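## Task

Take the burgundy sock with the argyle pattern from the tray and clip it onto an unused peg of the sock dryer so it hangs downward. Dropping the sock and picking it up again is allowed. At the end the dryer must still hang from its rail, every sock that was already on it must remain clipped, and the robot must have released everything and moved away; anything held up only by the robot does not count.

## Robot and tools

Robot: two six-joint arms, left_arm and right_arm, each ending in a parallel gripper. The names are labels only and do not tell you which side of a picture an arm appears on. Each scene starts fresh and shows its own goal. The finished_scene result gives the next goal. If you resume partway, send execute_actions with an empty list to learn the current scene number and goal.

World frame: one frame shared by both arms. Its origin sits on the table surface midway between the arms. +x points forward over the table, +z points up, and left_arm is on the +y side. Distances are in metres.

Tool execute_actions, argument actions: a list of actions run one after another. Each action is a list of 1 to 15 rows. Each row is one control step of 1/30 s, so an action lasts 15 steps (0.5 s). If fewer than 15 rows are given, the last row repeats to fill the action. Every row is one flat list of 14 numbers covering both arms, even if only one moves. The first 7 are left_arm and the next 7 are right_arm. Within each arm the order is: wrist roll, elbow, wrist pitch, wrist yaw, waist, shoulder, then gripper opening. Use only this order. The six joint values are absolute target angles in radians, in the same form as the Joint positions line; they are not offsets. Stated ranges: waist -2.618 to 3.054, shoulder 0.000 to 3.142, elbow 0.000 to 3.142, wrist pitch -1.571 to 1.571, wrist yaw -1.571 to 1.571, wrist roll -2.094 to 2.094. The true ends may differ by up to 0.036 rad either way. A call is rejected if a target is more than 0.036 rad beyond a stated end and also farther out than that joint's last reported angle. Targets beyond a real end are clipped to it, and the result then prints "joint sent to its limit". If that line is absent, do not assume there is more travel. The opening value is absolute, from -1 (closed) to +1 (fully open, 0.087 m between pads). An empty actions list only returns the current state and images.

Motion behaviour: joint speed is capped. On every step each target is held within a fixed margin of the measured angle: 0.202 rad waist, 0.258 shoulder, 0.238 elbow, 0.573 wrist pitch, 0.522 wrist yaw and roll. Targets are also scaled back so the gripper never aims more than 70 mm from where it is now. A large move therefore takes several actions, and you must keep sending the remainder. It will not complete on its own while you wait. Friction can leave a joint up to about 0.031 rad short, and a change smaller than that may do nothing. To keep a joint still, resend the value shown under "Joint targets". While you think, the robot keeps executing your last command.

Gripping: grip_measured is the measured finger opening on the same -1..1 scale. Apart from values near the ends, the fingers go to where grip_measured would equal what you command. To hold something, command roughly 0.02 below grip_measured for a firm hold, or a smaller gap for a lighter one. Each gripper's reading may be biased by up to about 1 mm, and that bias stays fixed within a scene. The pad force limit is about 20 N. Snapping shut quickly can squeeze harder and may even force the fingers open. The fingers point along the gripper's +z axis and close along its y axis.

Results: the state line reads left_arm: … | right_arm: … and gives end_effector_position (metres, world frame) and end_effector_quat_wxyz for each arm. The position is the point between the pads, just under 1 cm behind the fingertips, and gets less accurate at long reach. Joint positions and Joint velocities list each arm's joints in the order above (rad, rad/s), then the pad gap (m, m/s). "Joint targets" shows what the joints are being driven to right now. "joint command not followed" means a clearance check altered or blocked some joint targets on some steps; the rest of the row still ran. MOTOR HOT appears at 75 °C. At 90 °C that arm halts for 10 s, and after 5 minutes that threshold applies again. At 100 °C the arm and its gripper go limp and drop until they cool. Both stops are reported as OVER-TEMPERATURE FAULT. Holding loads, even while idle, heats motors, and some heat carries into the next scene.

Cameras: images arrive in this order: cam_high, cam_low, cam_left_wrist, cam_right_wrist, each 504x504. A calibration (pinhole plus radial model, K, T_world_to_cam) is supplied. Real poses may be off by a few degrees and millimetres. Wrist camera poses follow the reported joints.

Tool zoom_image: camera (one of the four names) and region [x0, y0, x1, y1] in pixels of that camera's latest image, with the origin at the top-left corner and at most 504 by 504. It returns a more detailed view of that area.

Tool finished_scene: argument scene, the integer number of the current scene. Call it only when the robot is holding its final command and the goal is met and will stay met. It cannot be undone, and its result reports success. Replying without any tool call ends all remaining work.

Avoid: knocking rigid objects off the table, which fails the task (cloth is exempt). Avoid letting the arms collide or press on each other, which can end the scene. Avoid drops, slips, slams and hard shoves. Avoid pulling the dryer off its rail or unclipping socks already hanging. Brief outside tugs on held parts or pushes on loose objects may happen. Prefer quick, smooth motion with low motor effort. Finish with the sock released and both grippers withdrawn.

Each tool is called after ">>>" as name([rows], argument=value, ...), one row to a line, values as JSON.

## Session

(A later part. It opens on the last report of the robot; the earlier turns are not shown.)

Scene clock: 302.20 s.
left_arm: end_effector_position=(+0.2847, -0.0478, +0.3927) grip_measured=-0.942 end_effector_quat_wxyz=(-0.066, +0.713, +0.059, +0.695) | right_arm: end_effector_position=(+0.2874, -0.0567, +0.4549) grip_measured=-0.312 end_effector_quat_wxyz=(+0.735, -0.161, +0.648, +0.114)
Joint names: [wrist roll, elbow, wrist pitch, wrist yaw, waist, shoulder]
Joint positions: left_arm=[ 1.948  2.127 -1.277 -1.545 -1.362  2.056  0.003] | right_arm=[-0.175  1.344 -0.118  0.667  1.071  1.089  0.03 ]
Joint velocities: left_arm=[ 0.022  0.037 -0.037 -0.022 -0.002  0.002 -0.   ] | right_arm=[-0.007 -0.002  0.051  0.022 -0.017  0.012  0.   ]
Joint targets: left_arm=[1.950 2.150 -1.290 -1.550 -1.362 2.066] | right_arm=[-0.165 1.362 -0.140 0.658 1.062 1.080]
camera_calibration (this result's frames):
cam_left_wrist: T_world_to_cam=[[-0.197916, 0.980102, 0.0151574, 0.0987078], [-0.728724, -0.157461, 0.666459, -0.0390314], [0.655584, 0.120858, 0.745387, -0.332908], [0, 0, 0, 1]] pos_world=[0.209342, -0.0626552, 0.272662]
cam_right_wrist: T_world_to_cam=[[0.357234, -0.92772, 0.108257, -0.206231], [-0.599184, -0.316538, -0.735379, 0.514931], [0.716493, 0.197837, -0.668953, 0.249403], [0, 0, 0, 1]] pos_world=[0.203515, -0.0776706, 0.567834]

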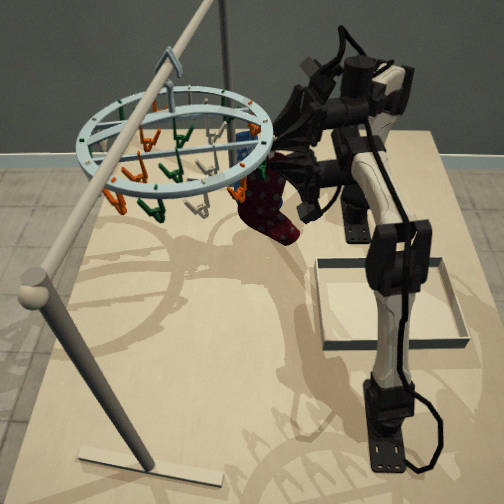

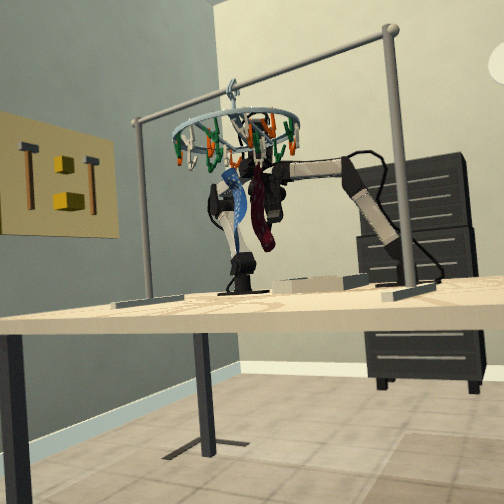

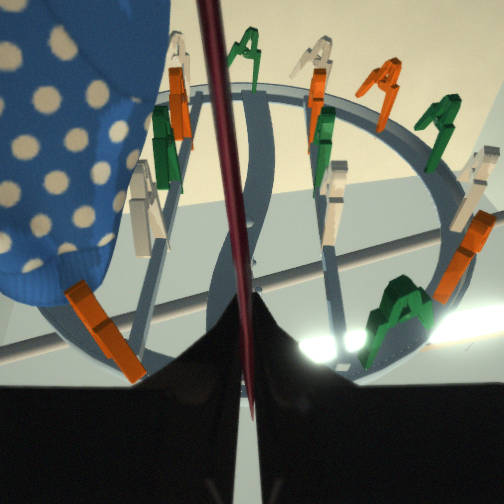

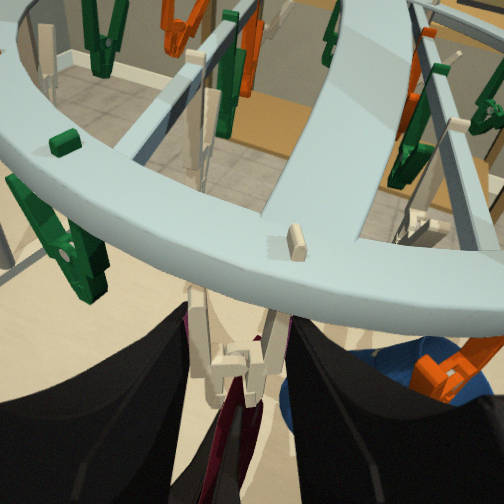

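>>> execute_actions([
  [[1.95,2.15,-1.29,-1.55,-1.362,2.066,-1.0,-0.165,1.362,-0.14,0.658,1.062,1.08,-0.40],[1.95,2.15,-1.29,-1.55,-1.362,2.066,-1.0,-0.165,1.362,-0.14,0.658,1.062,1.08,-0.35],[1.95,2.15,-1.29,-1.55,-1.362,2.066,-1.0,-0.165,1.362,-0.14,0.658,1.062,1.08,-0.31],[1.95,2.15,-1.29,-1.55,-1.362,2.066,-1.0,-0.165,1.362,-0.14,0.658,1.062,1.08,-0.29],[1.95,2.15,-1.29,-1.55,-1.362,2.066,-1.0,-0.165,1.362,-0.14,0.658,1.062,1.08,-0.27],[1.95,2.15,-1.29,-1.55,-1.362,2.066,-1.0,-0.165,1.362,-0.14,0.658,1.062,1.08,-0.25],[1.95,2.15,-1.29,-1.55,-1.362,2.066,-1.0,-0.165,1.362,-0.14,0.658,1.062,1.08,-0.23],[1.95,2.15,-1.29,-1.55,-1.362,2.066,-1.0,-0.165,1.362,-0.14,0.658,1.062,1.08,-0.21],[1.95,2.15,-1.29,-1.55,-1.362,2.066,-1.0,-0.165,1.362,-0.14,0.658,1.062,1.08,-0.19],[1.95,2.15,-1.29,-1.55,-1.362,2.066,-1.0,-0.165,1.362,-0.14,0.658,1.062,1.08,-0.17],[1.95,2.15,-1.29,-1.55,-1.362,2.066,-1.0,-0.165,1.362,-0.14,0.658,1.062,1.08,-0.15],[1.95,2.15,-1.29,-1.55,-1.362,2.066,-1.0,-0.165,1.362,-0.14,0.658,1.062,1.08,-0.13],[1.95,2.15,-1.29,-1.55,-1.362,2.066,-1.0,-0.165,1.362,-0.14,0.658,1.062,1.08,-0.11],[1.95,2.15,-1.29,-1.55,-1.362,2.066,-1.0,-0.165,1.362,-0.14,0.658,1.062,1.08,-0.09],[1.95,2.15,-1.29,-1.55,-1.362,2.066,-1.0,-0.165,1.362,-0.14,0.658,1.062,1.08,-0.07]],
])

>>> zoom_image(camera="cam_right_wrist", region=[140, 280, 364, 504])

Scene clock: 304.80 s.
left_arm: end_effector_position=(+0.2847, -0.0475, +0.3928) grip_measured=-0.942 end_effector_quat_wxyz=(-0.068, +0.713, +0.057, +0.695) | right_arm: end_effector_position=(+0.2871, -0.0559, +0.4540) grip_measured=-0.079 end_effector_quat_wxyz=(+0.734, -0.164, +0.649, +0.115)
Joint names: [wrist roll, elbow, wrist pitch, wrist yaw, waist, shoulder]
Joint positions: left_arm=[ 1.948  2.128 -1.283 -1.545 -1.362  2.056  0.003] | right_arm=[-0.174  1.344 -0.123  0.662  1.071  1.089  0.04 ]
Joint velocities: left_arm=[ 0.007  0.017  0.007  0.007 -0.012 -0.002 -0.001] | right_arm=[-0.007 -0.007 -0.007 -0.007 -0.027 -0.002  0.016]
Joint targets: left_arm=[1.950 2.150 -1.290 -1.550 -1.362 2.066] | right_arm=[-0.165 1.362 -0.140 0.658 1.062 1.080]
camera_calibration (this result's frames):
cam_left_wrist: T_world_to_cam=[[-0.197899, 0.980008, 0.0204968, 0.0963409], [-0.728061, -0.160958, 0.666348, -0.0394196], [0.656326, 0.116946, 0.745359, -0.333384], [0, 0, 0, 1]] pos_world=[0.209174, -0.0617717, 0.272783]
cam_right_wrist: T_world_to_cam=[[0.362072, -0.925525, 0.110937, -0.207761], [-0.598993, -0.3222, -0.733072, 0.512892], [0.71422, 0.198974, -0.671043, 0.250567], [0, 0, 0, 1]] pos_world=[0.203483, -0.0768906, 0.567176]

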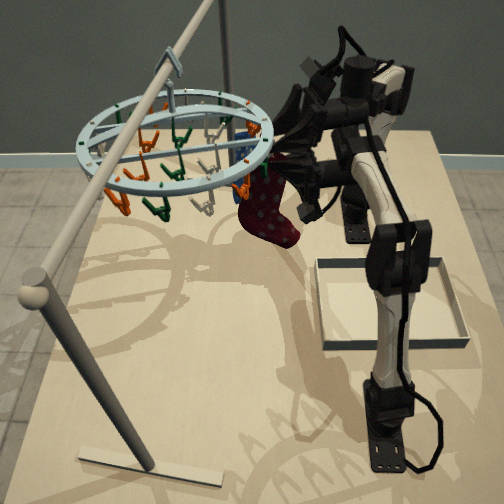

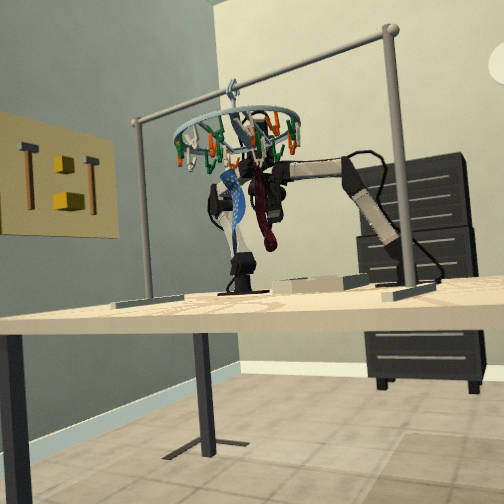

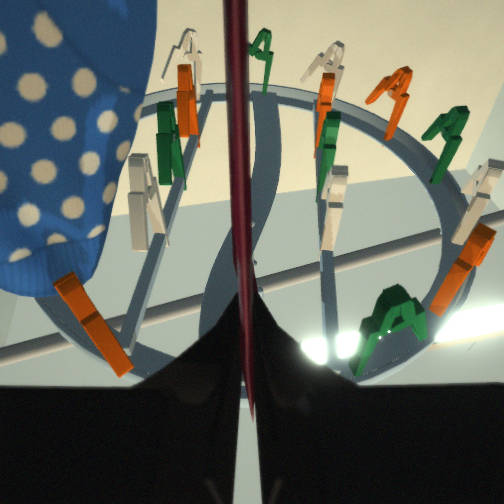

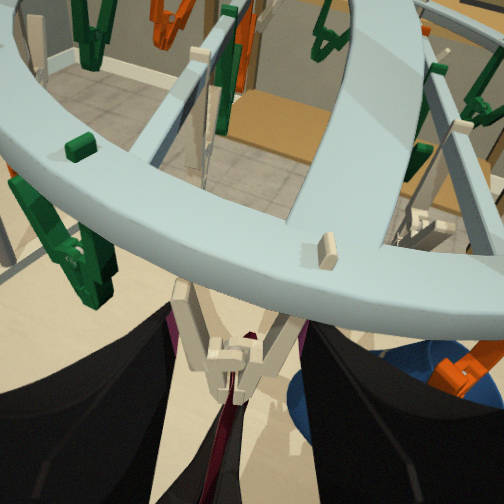

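Region (140, 280, 364, 504) of cam_right_wrist's 504x504 image, scaled by 2.250, with more detail than that image has.

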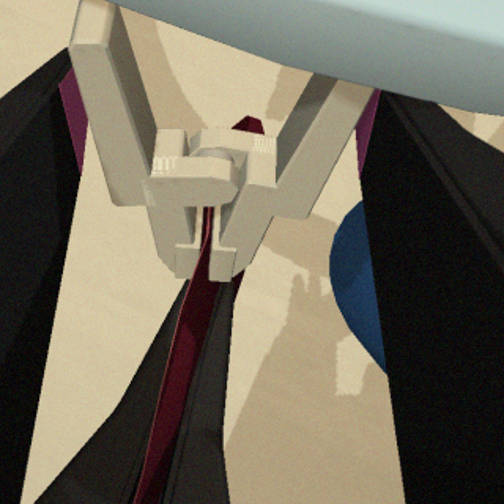

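>>> execute_actions([
  [[1.95,2.15,-1.29,-1.55,-1.362,2.066,-0.95,-0.165,1.362,-0.14,0.658,1.062,1.08,-0.06],[1.95,2.15,-1.29,-1.55,-1.362,2.066,-0.92,-0.165,1.362,-0.14,0.658,1.062,1.08,-0.05],[1.95,2.15,-1.29,-1.55,-1.362,2.066,-0.89,-0.165,1.362,-0.14,0.658,1.062,1.08,-0.04],[1.95,2.15,-1.29,-1.55,-1.362,2.066,-0.86,-0.165,1.362,-0.14,0.658,1.062,1.08,-0.03],[1.95,2.15,-1.29,-1.55,-1.362,2.066,-0.83,-0.165,1.362,-0.14,0.658,1.062,1.08,-0.02],[1.95,2.15,-1.29,-1.55,-1.362,2.066,-0.8,-0.165,1.362,-0.14,0.658,1.062,1.08,-0.01],[1.95,2.15,-1.29,-1.55,-1.362,2.066,-0.76,-0.165,1.362,-0.14,0.658,1.062,1.08,0.0],[1.95,2.15,-1.29,-1.55,-1.362,2.066,-0.72,-0.165,1.362,-0.14,0.658,1.062,1.08,0.01],[1.95,2.15,-1.29,-1.55,-1.362,2.066,-0.68,-0.165,1.362,-0.14,0.658,1.062,1.08,0.02],[1.95,2.15,-1.29,-1.55,-1.362,2.066,-0.64,-0.165,1.362,-0.14,0.658,1.062,1.08,0.03],[1.95,2.15,-1.29,-1.55,-1.362,2.066,-0.6,-0.165,1.362,-0.14,0.658,1.062,1.08,0.04],[1.95,2.15,-1.29,-1.55,-1.362,2.066,-0.56,-0.165,1.362,-0.14,0.658,1.062,1.08,0.05],[1.95,2.15,-1.29,-1.55,-1.362,2.066,-0.52,-0.165,1.362,-0.14,0.658,1.062,1.08,0.05],[1.95,2.15,-1.29,-1.55,-1.362,2.066,-0.5,-0.165,1.362,-0.14,0.658,1.062,1.08,0.05]],
])

>>> zoom_image(camera="cam_low", region=[200, 120, 320, 240])

Scene clock: 307.73 s.
left_arm: end_effector_position=(+0.2847, -0.0475, +0.3928) grip_measured=-0.503 end_effector_quat_wxyz=(-0.068, +0.713, +0.057, +0.695) | right_arm: end_effector_position=(+0.2871, -0.0559, +0.4537) grip_measured=+0.050 end_effector_quat_wxyz=(+0.734, -0.165, +0.649, +0.115)
Joint names: [wrist roll, elbow, wrist pitch, wrist yaw, waist, shoulder]
Joint positions: left_arm=[ 1.948  2.128 -1.283 -1.545 -1.362  2.056  0.022] | right_arm=[-0.174  1.344 -0.124  0.662  1.071  1.089  0.046]
Joint velocities: left_arm=[0.037 0.007 0.007 0.022 0.022 0.007 0.006] | right_arm=[-0.037  0.002 -0.037 -0.037  0.007  0.002 -0.001]
Joint targets: left_arm=[1.950 2.150 -1.290 -1.550 -1.362 2.066] | right_arm=[-0.165 1.362 -0.140 0.658 1.062 1.080]
camera_calibration (this result's frames):
cam_left_wrist: T_world_to_cam=[[-0.197899, 0.980008, 0.0204968, 0.0963409], [-0.728061, -0.160958, 0.666348, -0.0394196], [0.656326, 0.116946, 0.745359, -0.333384], [0, 0, 0, 1]] pos_world=[0.209174, -0.0617717, 0.272783]
cam_right_wrist: T_world_to_cam=[[0.362154, -0.925376, 0.11191, -0.208194], [-0.599531, -0.32318, -0.732201, 0.512347], [0.713728, 0.198076, -0.671832, 0.25081], [0, 0, 0, 1]] pos_world=[0.203557, -0.0767571, 0.566942]

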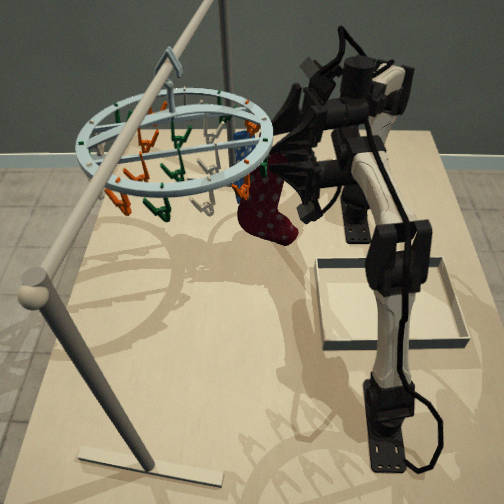

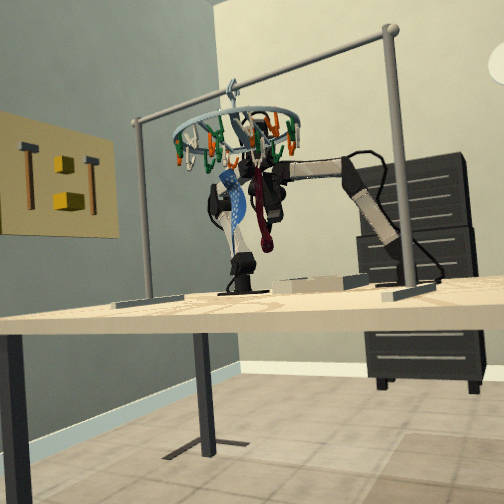

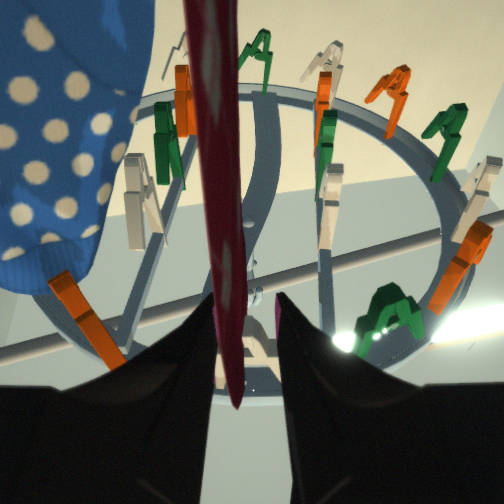

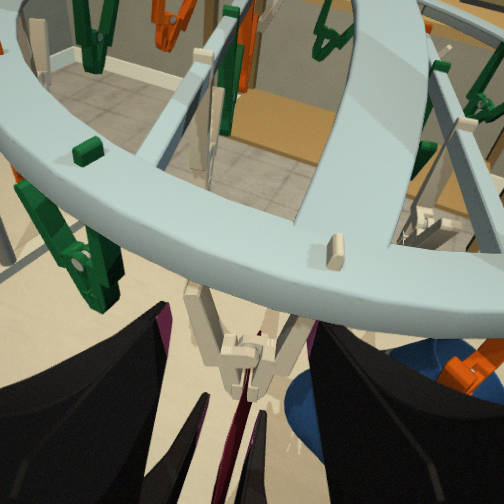

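Region (200, 120, 320, 240) of cam_low's 504x504 image, scaled by 4.200, with more detail than that image has.

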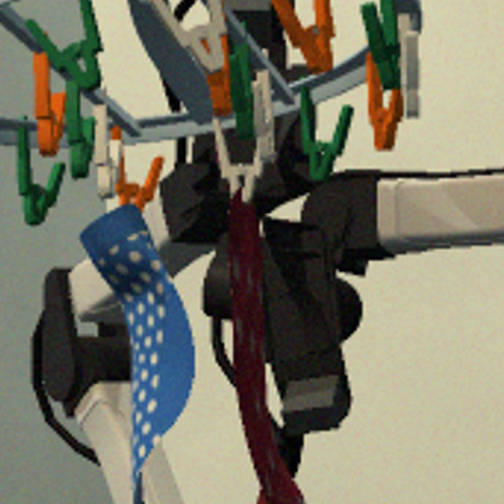

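>>> execute_actions([
  [[1.95,2.12,-1.285,-1.55,-1.368,2.052,-0.47,-0.165,1.362,-0.14,0.658,1.062,1.08,0.05],[1.95,2.10,-1.275,-1.55,-1.374,2.042,-0.44,-0.165,1.362,-0.14,0.658,1.062,1.08,0.05],[1.95,2.08,-1.265,-1.55,-1.381,2.032,-0.41,-0.165,1.362,-0.14,0.658,1.062,1.08,0.05],[1.95,2.06,-1.256,-1.55,-1.388,2.022,-0.38,-0.165,1.362,-0.14,0.658,1.062,1.08,0.05],[1.95,2.04,-1.247,-1.55,-1.395,2.012,-0.35,-0.165,1.362,-0.14,0.658,1.062,1.08,0.05],[1.95,2.02,-1.238,-1.55,-1.402,2.002,-0.32,-0.165,1.362,-0.14,0.658,1.062,1.08,0.05],[1.95,2.00,-1.229,-1.55,-1.409,1.992,-0.29,-0.165,1.362,-0.14,0.658,1.062,1.08,0.05],[1.95,1.98,-1.22,-1.55,-1.416,1.982,-0.26,-0.165,1.362,-0.14,0.658,1.062,1.08,0.05],[1.95,1.96,-1.211,-1.55,-1.423,1.972,-0.23,-0.165,1.362,-0.14,0.658,1.062,1.08,0.05],[1.95,1.94,-1.202,-1.55,-1.43,1.962,-0.2,-0.165,1.362,-0.14,0.658,1.062,1.08,0.05],[1.95,1.92,-1.193,-1.55,-1.437,1.952,-0.2,-0.165,1.362,-0.14,0.658,1.062,1.08,0.05],[1.95,1.90,-1.184,-1.55,-1.444,1.942,-0.2,-0.165,1.362,-0.14,0.658,1.062,1.08,0.05],[1.95,1.88,-1.175,-1.55,-1.451,1.932,-0.2,-0.165,1.362,-0.14,0.658,1.062,1.08,0.05],[1.95,1.86,-1.166,-1.55,-1.458,1.922,-0.2,-0.165,1.362,-0.14,0.658,1.062,1.08,0.05],[1.95,1.84,-1.157,-1.55,-1.465,1.912,-0.2,-0.165,1.362,-0.14,0.658,1.062,1.08,0.05]],
])

Scene clock: 311.83 s.
left_arm: end_effector_position=(+0.2514, -0.0477, +0.3704) grip_measured=-0.200 end_effector_quat_wxyz=(-0.059, +0.715, +0.009, +0.696) | right_arm: end_effector_position=(+0.2871, -0.0559, +0.4537) grip_measured=+0.050 end_effector_quat_wxyz=(+0.734, -0.165, +0.649, +0.115)
Joint names: [wrist roll, elbow, wrist pitch, wrist yaw, waist, shoulder]
Joint positions: left_arm=[ 1.948  1.887 -1.203 -1.546 -1.444  1.949  0.035] | right_arm=[-0.174  1.344 -0.124  0.662  1.071  1.089  0.046]
Joint velocities: left_arm=[-0.022 -0.564  0.183 -0.022 -0.193 -0.32  -0.001] | right_arm=[ 0.007 -0.002  0.022 -0.095 -0.022  0.012 -0.   ]
Joint targets: left_arm=[1.950 1.840 -1.157 -1.550 -1.465 1.912] | right_arm=[-0.165 1.362 -0.140 0.658 1.062 1.080]
camera_calibration (this result's frames):
cam_left_wrist: T_world_to_cam=[[-0.11696, 0.990361, 0.0742054, 0.0506278], [-0.735488, -0.136584, 0.663628, -0.0447386], [0.667366, 0.0230405, 0.744374, -0.301704], [0, 0, 0, 1]] pos_world=[0.174364, -0.0492989, 0.250513]
cam_right_wrist: T_world_to_cam=[[0.362154, -0.925376, 0.11191, -0.208194], [-0.599531, -0.32318, -0.732201, 0.512347], [0.713728, 0.198076, -0.671832, 0.25081], [0, 0, 0, 1]] pos_world=[0.203557, -0.0767571, 0.566942]

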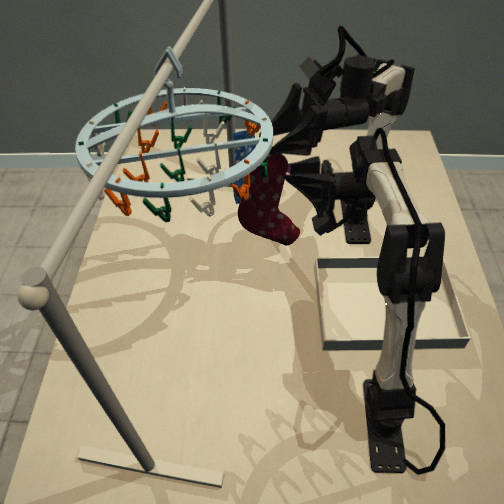

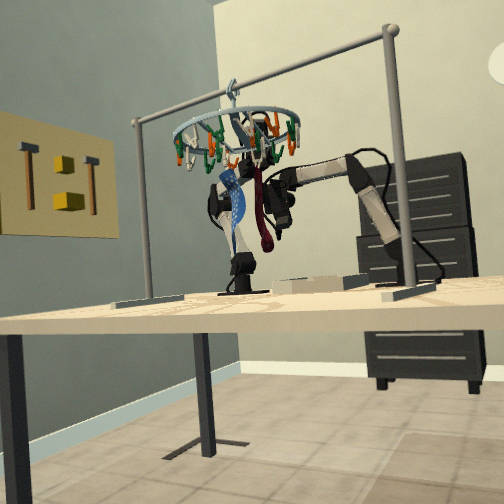

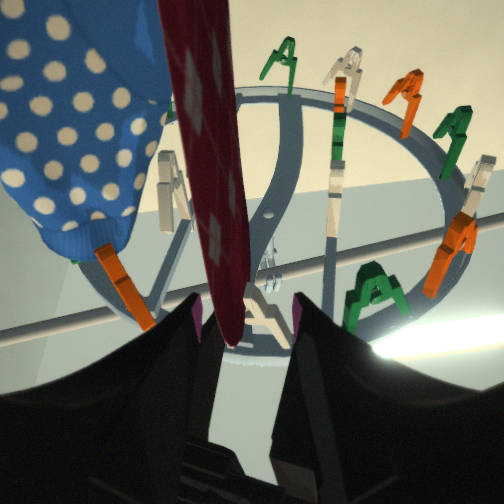

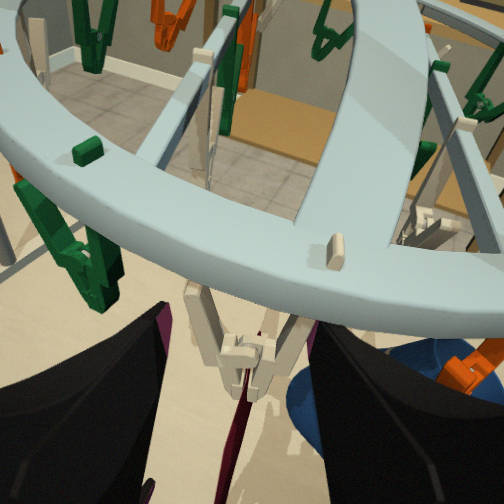

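>>> execute_actions([
  [[1.95,1.82,-1.15,-1.55,-1.47,1.90,-0.2,-0.165,1.34,-0.14,0.658,1.062,1.08,0.06],[1.95,1.80,-1.14,-1.55,-1.475,1.885,-0.2,-0.165,1.33,-0.14,0.658,1.062,1.08,0.07],[1.95,1.78,-1.13,-1.55,-1.48,1.87,-0.2,-0.165,1.322,-0.14,0.658,1.062,1.08,0.08],[1.95,1.76,-1.12,-1.55,-1.485,1.855,-0.2,-0.165,1.318,-0.14,0.658,1.062,1.08,0.09],[1.95,1.74,-1.11,-1.55,-1.49,1.84,-0.2,-0.165,1.314,-0.14,0.658,1.062,1.08,0.10],[1.95,1.72,-1.10,-1.55,-1.495,1.825,-0.2,-0.165,1.31,-0.14,0.658,1.062,1.08,0.11],[1.95,1.70,-1.09,-1.55,-1.50,1.81,-0.2,-0.165,1.306,-0.14,0.658,1.062,1.08,0.12],[1.95,1.68,-1.08,-1.55,-1.505,1.795,-0.2,-0.165,1.302,-0.14,0.658,1.062,1.08,0.13],[1.95,1.66,-1.07,-1.55,-1.51,1.78,-0.2,-0.165,1.298,-0.14,0.658,1.062,1.08,0.14],[1.95,1.64,-1.06,-1.55,-1.515,1.765,-0.2,-0.165,1.294,-0.14,0.658,1.062,1.08,0.15],[1.95,1.62,-1.05,-1.55,-1.52,1.75,-0.2,-0.165,1.29,-0.14,0.658,1.062,1.08,0.16],[1.95,1.60,-1.04,-1.55,-1.525,1.735,-0.2,-0.165,1.286,-0.14,0.658,1.062,1.08,0.17],[1.95,1.58,-1.03,-1.55,-1.53,1.72,-0.2,-0.165,1.283,-0.14,0.658,1.062,1.08,0.18],[1.95,1.56,-1.02,-1.55,-1.535,1.705,-0.2,-0.165,1.28,-0.14,0.658,1.062,1.08,0.19],[1.95,1.54,-1.01,-1.55,-1.54,1.69,-0.2,-0.165,1.28,-0.14,0.658,1.062,1.08,0.2]],
])

Scene clock: 314.43 s.
left_arm: end_effector_position=(+0.2209, -0.0124, +0.3678) grip_measured=-0.200 end_effector_quat_wxyz=(-0.010, +0.715, +0.004, +0.699) | right_arm: end_effector_position=(+0.2888, -0.0528, +0.4377) grip_measured=+0.195 end_effector_quat_wxyz=(+0.725, -0.176, +0.657, +0.106)
Joint names: [wrist roll, elbow, wrist pitch, wrist yaw, waist, shoulder]
Joint positions: left_arm=[ 1.948  1.589 -1.061 -1.547 -1.52   1.73   0.035] | right_arm=[-0.174  1.307 -0.125  0.662  1.071  1.089  0.052]
Joint velocities: left_arm=[-0.037 -0.584  0.227  0.037 -0.12  -0.447  0.   ] | right_arm=[ 0.051 -0.081  0.037  0.007  0.002 -0.007  0.009]
Joint targets: left_arm=[1.950 1.540 -1.010 -1.550 -1.540 1.690] | right_arm=[-0.165 1.280 -0.140 0.658 1.062 1.080]
camera_calibration (this result's frames):
cam_left_wrist: T_world_to_cam=[[-0.041494, 0.999075, 0.0113258, 0.0188477], [-0.745435, -0.0385037, 0.665466, -0.0578101], [0.665286, 0.0191702, 0.746343, -0.280532], [0, 0, 0, 1]] pos_world=[0.144323, -0.0156783, 0.24763]
cam_right_wrist: T_world_to_cam=[[0.364354, -0.921363, 0.135414, -0.214823], [-0.612362, -0.34659, -0.710555, 0.495661], [0.701612, 0.175971, -0.690489, 0.248685], [0, 0, 0, 1]] pos_world=[0.207315, -0.0698994, 0.552999]

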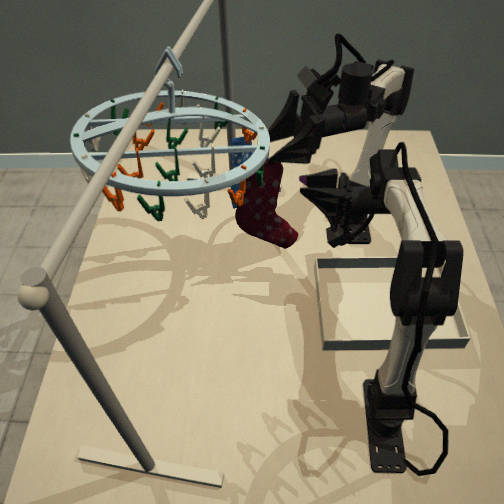

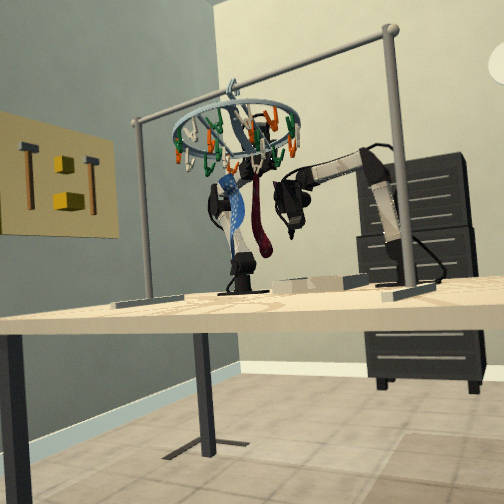

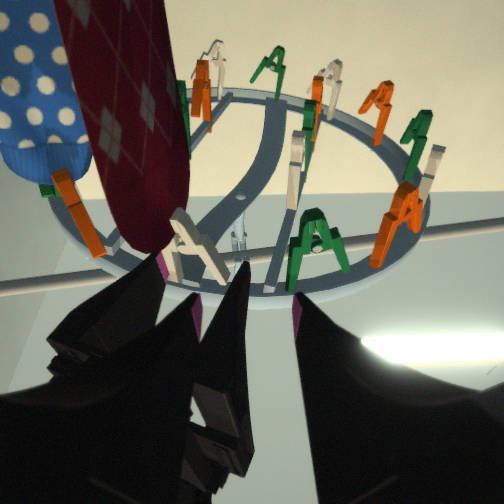

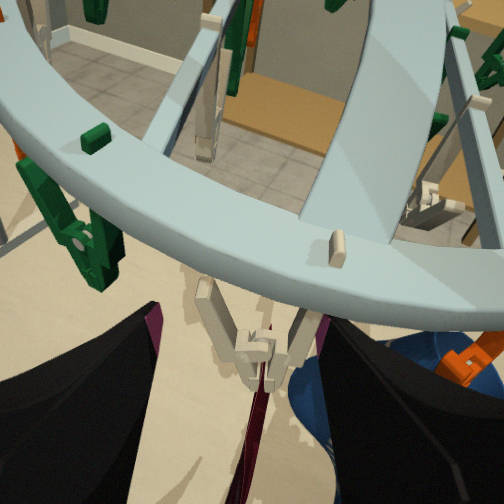

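>>> execute_actions([
  [[1.95,1.53,-1.0,-1.55,-1.54,1.68,-0.2,-0.165,1.272,-0.14,0.67,1.08,1.075,0.21],[1.95,1.52,-0.99,-1.55,-1.54,1.67,-0.2,-0.165,1.265,-0.14,0.676,1.086,1.07,0.22],[1.95,1.51,-0.98,-1.55,-1.54,1.66,-0.2,-0.165,1.258,-0.14,0.682,1.092,1.064,0.23],[1.95,1.50,-0.97,-1.55,-1.54,1.65,-0.2,-0.165,1.25,-0.14,0.688,1.098,1.058,0.24],[1.95,1.49,-0.96,-1.55,-1.54,1.64,-0.2,-0.165,1.242,-0.14,0.694,1.104,1.052,0.25],[1.95,1.48,-0.95,-1.55,-1.54,1.63,-0.2,-0.165,1.234,-0.14,0.70,1.11,1.046,0.25],[1.95,1.47,-0.94,-1.55,-1.54,1.62,-0.2,-0.165,1.226,-0.14,0.706,1.116,1.04,0.25],[1.95,1.46,-0.93,-1.55,-1.54,1.61,-0.2,-0.165,1.218,-0.14,0.712,1.122,1.034,0.25],[1.95,1.45,-0.92,-1.55,-1.54,1.60,-0.2,-0.165,1.21,-0.14,0.718,1.128,1.028,0.25],[1.95,1.44,-0.91,-1.55,-1.54,1.59,-0.2,-0.165,1.202,-0.14,0.724,1.134,1.022,0.25],[1.95,1.43,-0.90,-1.55,-1.54,1.58,-0.2,-0.165,1.194,-0.14,0.73,1.14,1.016,0.25],[1.95,1.42,-0.90,-1.55,-1.54,1.57,-0.2,-0.165,1.186,-0.14,0.737,1.147,1.01,0.25],[1.95,1.41,-0.90,-1.55,-1.54,1.56,-0.2,-0.165,1.178,-0.14,0.744,1.154,1.003,0.25],[1.95,1.40,-0.90,-1.55,-1.54,1.55,-0.2,-0.165,1.17,-0.14,0.752,1.162,0.996,0.25],[1.95,1.40,-0.90,-1.55,-1.54,1.55,-0.2,-0.165,1.165,-0.14,0.76,1.17,0.99,0.25]],
])

Scene clock: 317.50 s.
left_arm: end_effector_position=(+0.2170, +0.0231, +0.3730) grip_measured=-0.200 end_effector_quat_wxyz=(+0.038, +0.713, +0.045, +0.699) | right_arm: end_effector_position=(+0.2679, -0.0573, +0.4144) grip_measured=+0.250 end_effector_quat_wxyz=(+0.716, -0.188, +0.664, +0.104)
Joint names: [wrist roll, elbow, wrist pitch, wrist yaw, waist, shoulder]
Joint positions: left_arm=[ 1.948  1.425 -0.928 -1.547 -1.53   1.574  0.035] | right_arm=[-0.174  1.202 -0.125  0.726  1.149  1.013  0.055]
Joint velocities: left_arm=[-0.007 -0.173  0.051 -0.007  0.017 -0.242 -0.   ] | right_arm=[ 0.022 -0.203  0.051  0.168  0.203 -0.168 -0.   ]
Joint targets: left_arm=[1.950 1.400 -0.900 -1.550 -1.540 1.550] | right_arm=[-0.165 1.165 -0.140 0.760 1.170 0.990]
camera_calibration (this result's frames):
cam_left_wrist: T_world_to_cam=[[-0.0318398, 0.993023, -0.113543, 0.0278024], [-0.747384, 0.0517721, 0.662372, -0.0633782], [0.663629, 0.10595, 0.740521, -0.281979], [0, 0, 0, 1]] pos_world=[0.140647, 0.00554842, 0.253948]
cam_right_wrist: T_world_to_cam=[[0.379323, -0.912836, 0.151145, -0.218245], [-0.61996, -0.372008, -0.69084, 0.457134], [0.68685, 0.168348, -0.707033, 0.258443], [0, 0, 0, 1]] pos_world=[0.188678, -0.0726727, 0.531521]

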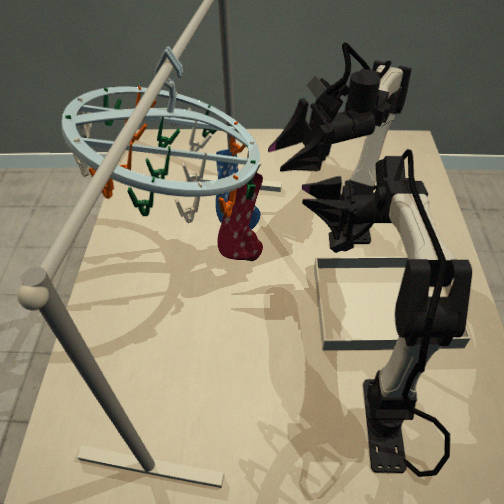

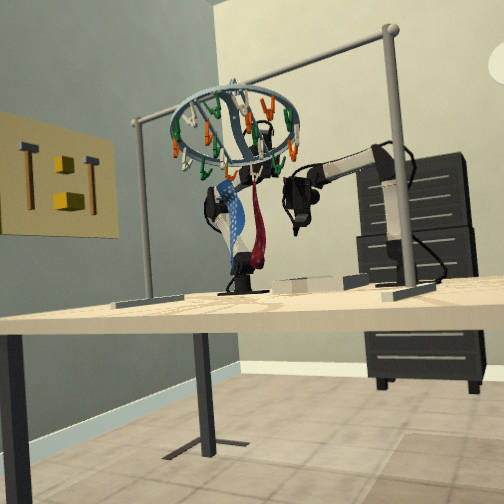

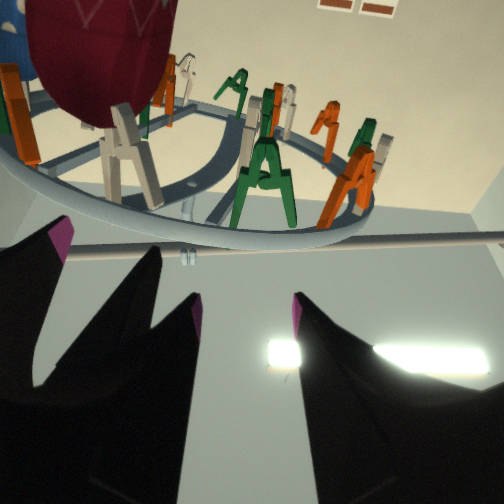

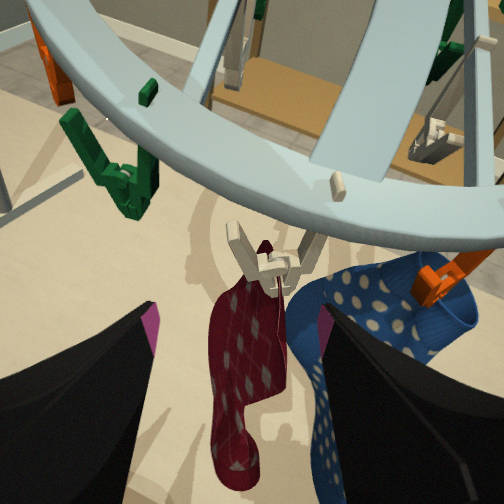

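Ring swung free; retreat further so it doesn't swing back into the fingers.

>>> execute_actions([
  [[1.95,1.39,-0.90,-1.55,-1.55,1.53,-0.2,-0.165,1.15,-0.14,0.77,1.19,0.97,0.25],[1.95,1.38,-0.90,-1.55,-1.56,1.51,-0.2,-0.165,1.135,-0.14,0.78,1.21,0.95,0.25],[1.95,1.37,-0.90,-1.55,-1.57,1.49,-0.2,-0.165,1.12,-0.14,0.79,1.23,0.93,0.25],[1.95,1.36,-0.90,-1.55,-1.58,1.47,-0.2,-0.165,1.105,-0.14,0.80,1.25,0.91,0.25],[1.95,1.35,-0.90,-1.55,-1.59,1.45,-0.2,-0.165,1.09,-0.14,0.81,1.27,0.89,0.25],[1.95,1.34,-0.90,-1.55,-1.60,1.43,-0.2,-0.165,1.075,-0.14,0.82,1.29,0.87,0.25],[1.95,1.33,-0.90,-1.55,-1.61,1.41,-0.2,-0.165,1.06,-0.14,0.83,1.30,0.85,0.25],[1.95,1.32,-0.90,-1.55,-1.62,1.39,-0.2,-0.165,1.045,-0.14,0.83,1.30,0.83,0.25],[1.95,1.31,-0.90,-1.55,-1.63,1.37,-0.2,-0.165,1.03,-0.14,0.83,1.30,0.81,0.25],[1.95,1.30,-0.90,-1.55,-1.64,1.35,-0.2,-0.165,1.015,-0.14,0.83,1.30,0.79,0.25],[1.95,1.30,-0.90,-1.55,-1.65,1.33,-0.2,-0.165,1.0,-0.14,0.83,1.30,0.77,0.25]],
])

Scene clock: 320.33 s.
left_arm: end_effector_position=(+0.1888, +0.0693, +0.4050) grip_measured=-0.200 end_effector_quat_wxyz=(+0.132, +0.711, +0.061, +0.688) | right_arm: end_effector_position=(+0.2244, -0.0928, +0.4019) grip_measured=+0.250 end_effector_quat_wxyz=(+0.724, -0.182, +0.650, +0.141)
Joint names: [wrist roll, elbow, wrist pitch, wrist yaw, waist, shoulder]
Joint positions: left_arm=[ 1.948  1.321 -0.906 -1.547 -1.639  1.333  0.035] | right_arm=[-0.174  1.031 -0.127  0.82   1.292  0.776  0.055]
Joint velocities: left_arm=[-0.007  0.002  0.007  0.007 -0.007 -0.061 -0.   ] | right_arm=[ 0.007 -0.022 -0.081 -0.007  0.007 -0.017 -0.   ]
Joint targets: left_arm=[1.950 1.300 -0.900 -1.550 -1.650 1.330] | right_arm=[-0.165 1.000 -0.140 0.830 1.300 0.770]
camera_calibration (this result's frames):
cam_left_wrist: T_world_to_cam=[[0.0739942, 0.960467, -0.268379, 0.0295779], [-0.728207, 0.235905, 0.643477, -0.116761], [0.681351, 0.147822, 0.716875, -0.288577], [0, 0, 0, 1]] pos_world=[0.109407, 0.041794, 0.289945]
cam_right_wrist: T_world_to_cam=[[0.422237, -0.901098, 0.0986861, -0.219744], [-0.592227, -0.356638, -0.722549, 0.416294], [0.686282, 0.246642, -0.68424, 0.283693], [0, 0, 0, 1]] pos_world=[0.144631, -0.119515, 0.516592]

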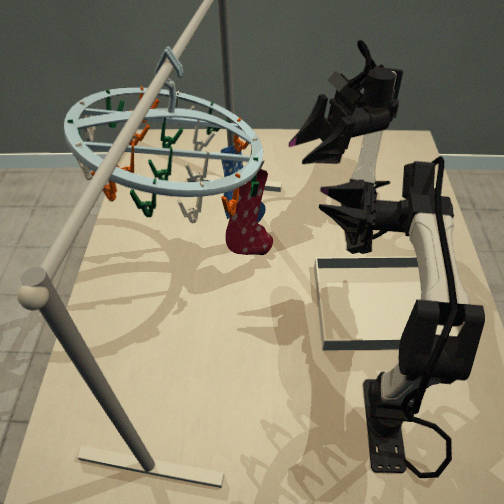

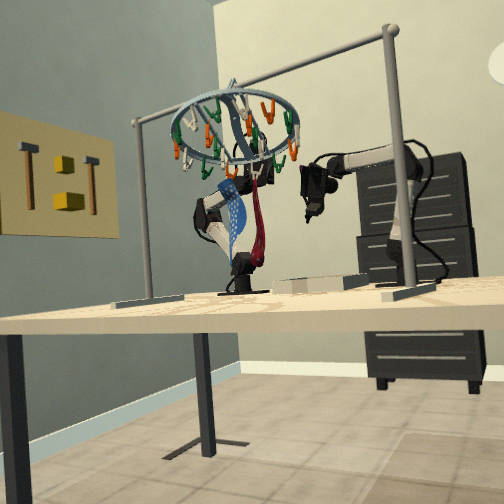

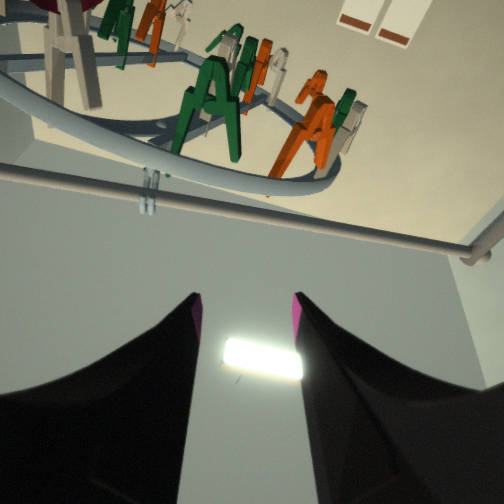

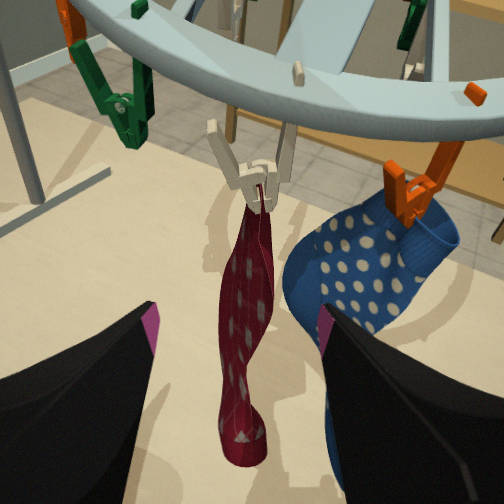

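>>> execute_actions(actions=[])

>>> zoom_image(camera="cam_right_wrist", region=[160, 80, 480, 400])

Scene clock: 321.03 s.
left_arm: end_effector_position=(+0.1888, +0.0694, +0.4040) grip_measured=-0.200 end_effector_quat_wxyz=(+0.131, +0.711, +0.060, +0.688) | right_arm: end_effector_position=(+0.2248, -0.0931, +0.4000) grip_measured=+0.250 end_effector_quat_wxyz=(+0.723, -0.182, +0.652, +0.139)
Joint names: [wrist roll, elbow, wrist pitch, wrist yaw, waist, shoulder]
Joint positions: left_arm=[ 1.948  1.316 -0.906 -1.547 -1.639  1.332  0.035] | right_arm=[-0.174  1.027 -0.127  0.824  1.292  0.776  0.055]
Joint velocities: left_arm=[-0.022 -0.002  0.007 -0.066 -0.002 -0.017 -0.001] | right_arm=[-0.037 -0.007 -0.066  0.066 -0.017 -0.012  0.001]
Joint targets: left_arm=[1.950 1.300 -0.900 -1.550 -1.650 1.330] | right_arm=[-0.165 1.000 -0.140 0.830 1.300 0.770]
camera_calibration (this result's frames):
cam_left_wrist: T_world_to_cam=[[0.0740766, 0.961379, -0.26507, 0.0278153], [-0.728406, 0.233704, 0.644055, -0.116164], [0.68113, 0.145369, 0.717586, -0.287941], [0, 0, 0, 1]] pos_world=[0.10945, 0.0422648, 0.288812]
cam_right_wrist: T_world_to_cam=[[0.418987, -0.902299, 0.101517, -0.220467], [-0.594751, -0.357204, -0.720192, 0.414644], [0.686091, 0.241374, -0.686307, 0.282595], [0, 0, 0, 1]] pos_world=[0.145097, -0.119026, 0.514951]

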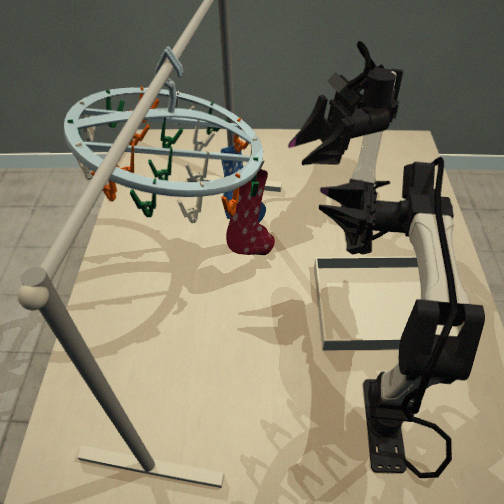

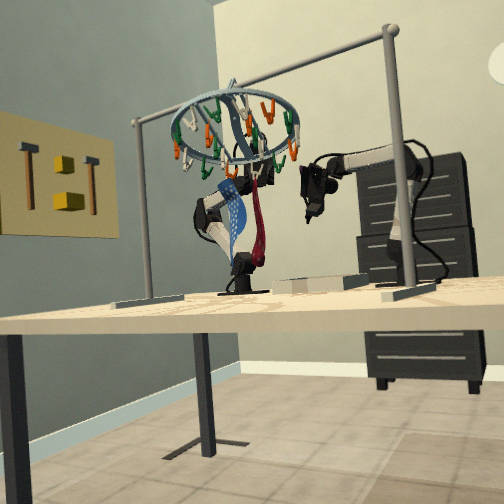

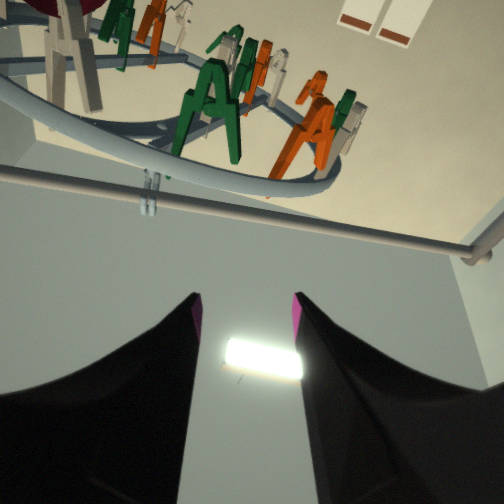

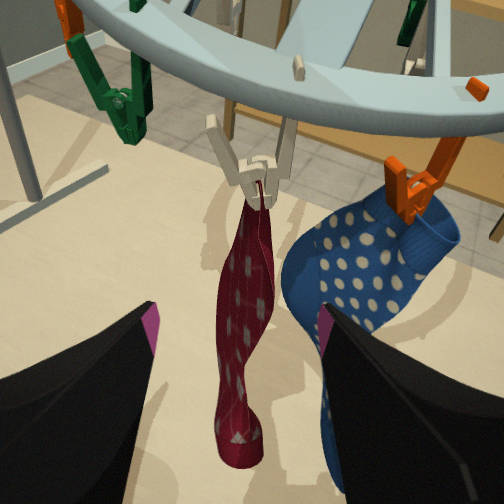

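Region (160, 80, 480, 400) of cam_right_wrist's 504x504 image, scaled by 1.575, with more detail than that image has.

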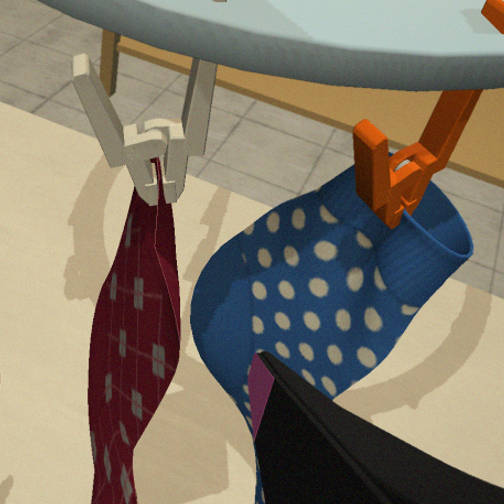

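Both socks are clipped, the dryer is on its rail and the arms are clear.

>>> finished_scene(scene=2)

The scene is finished: the task was done.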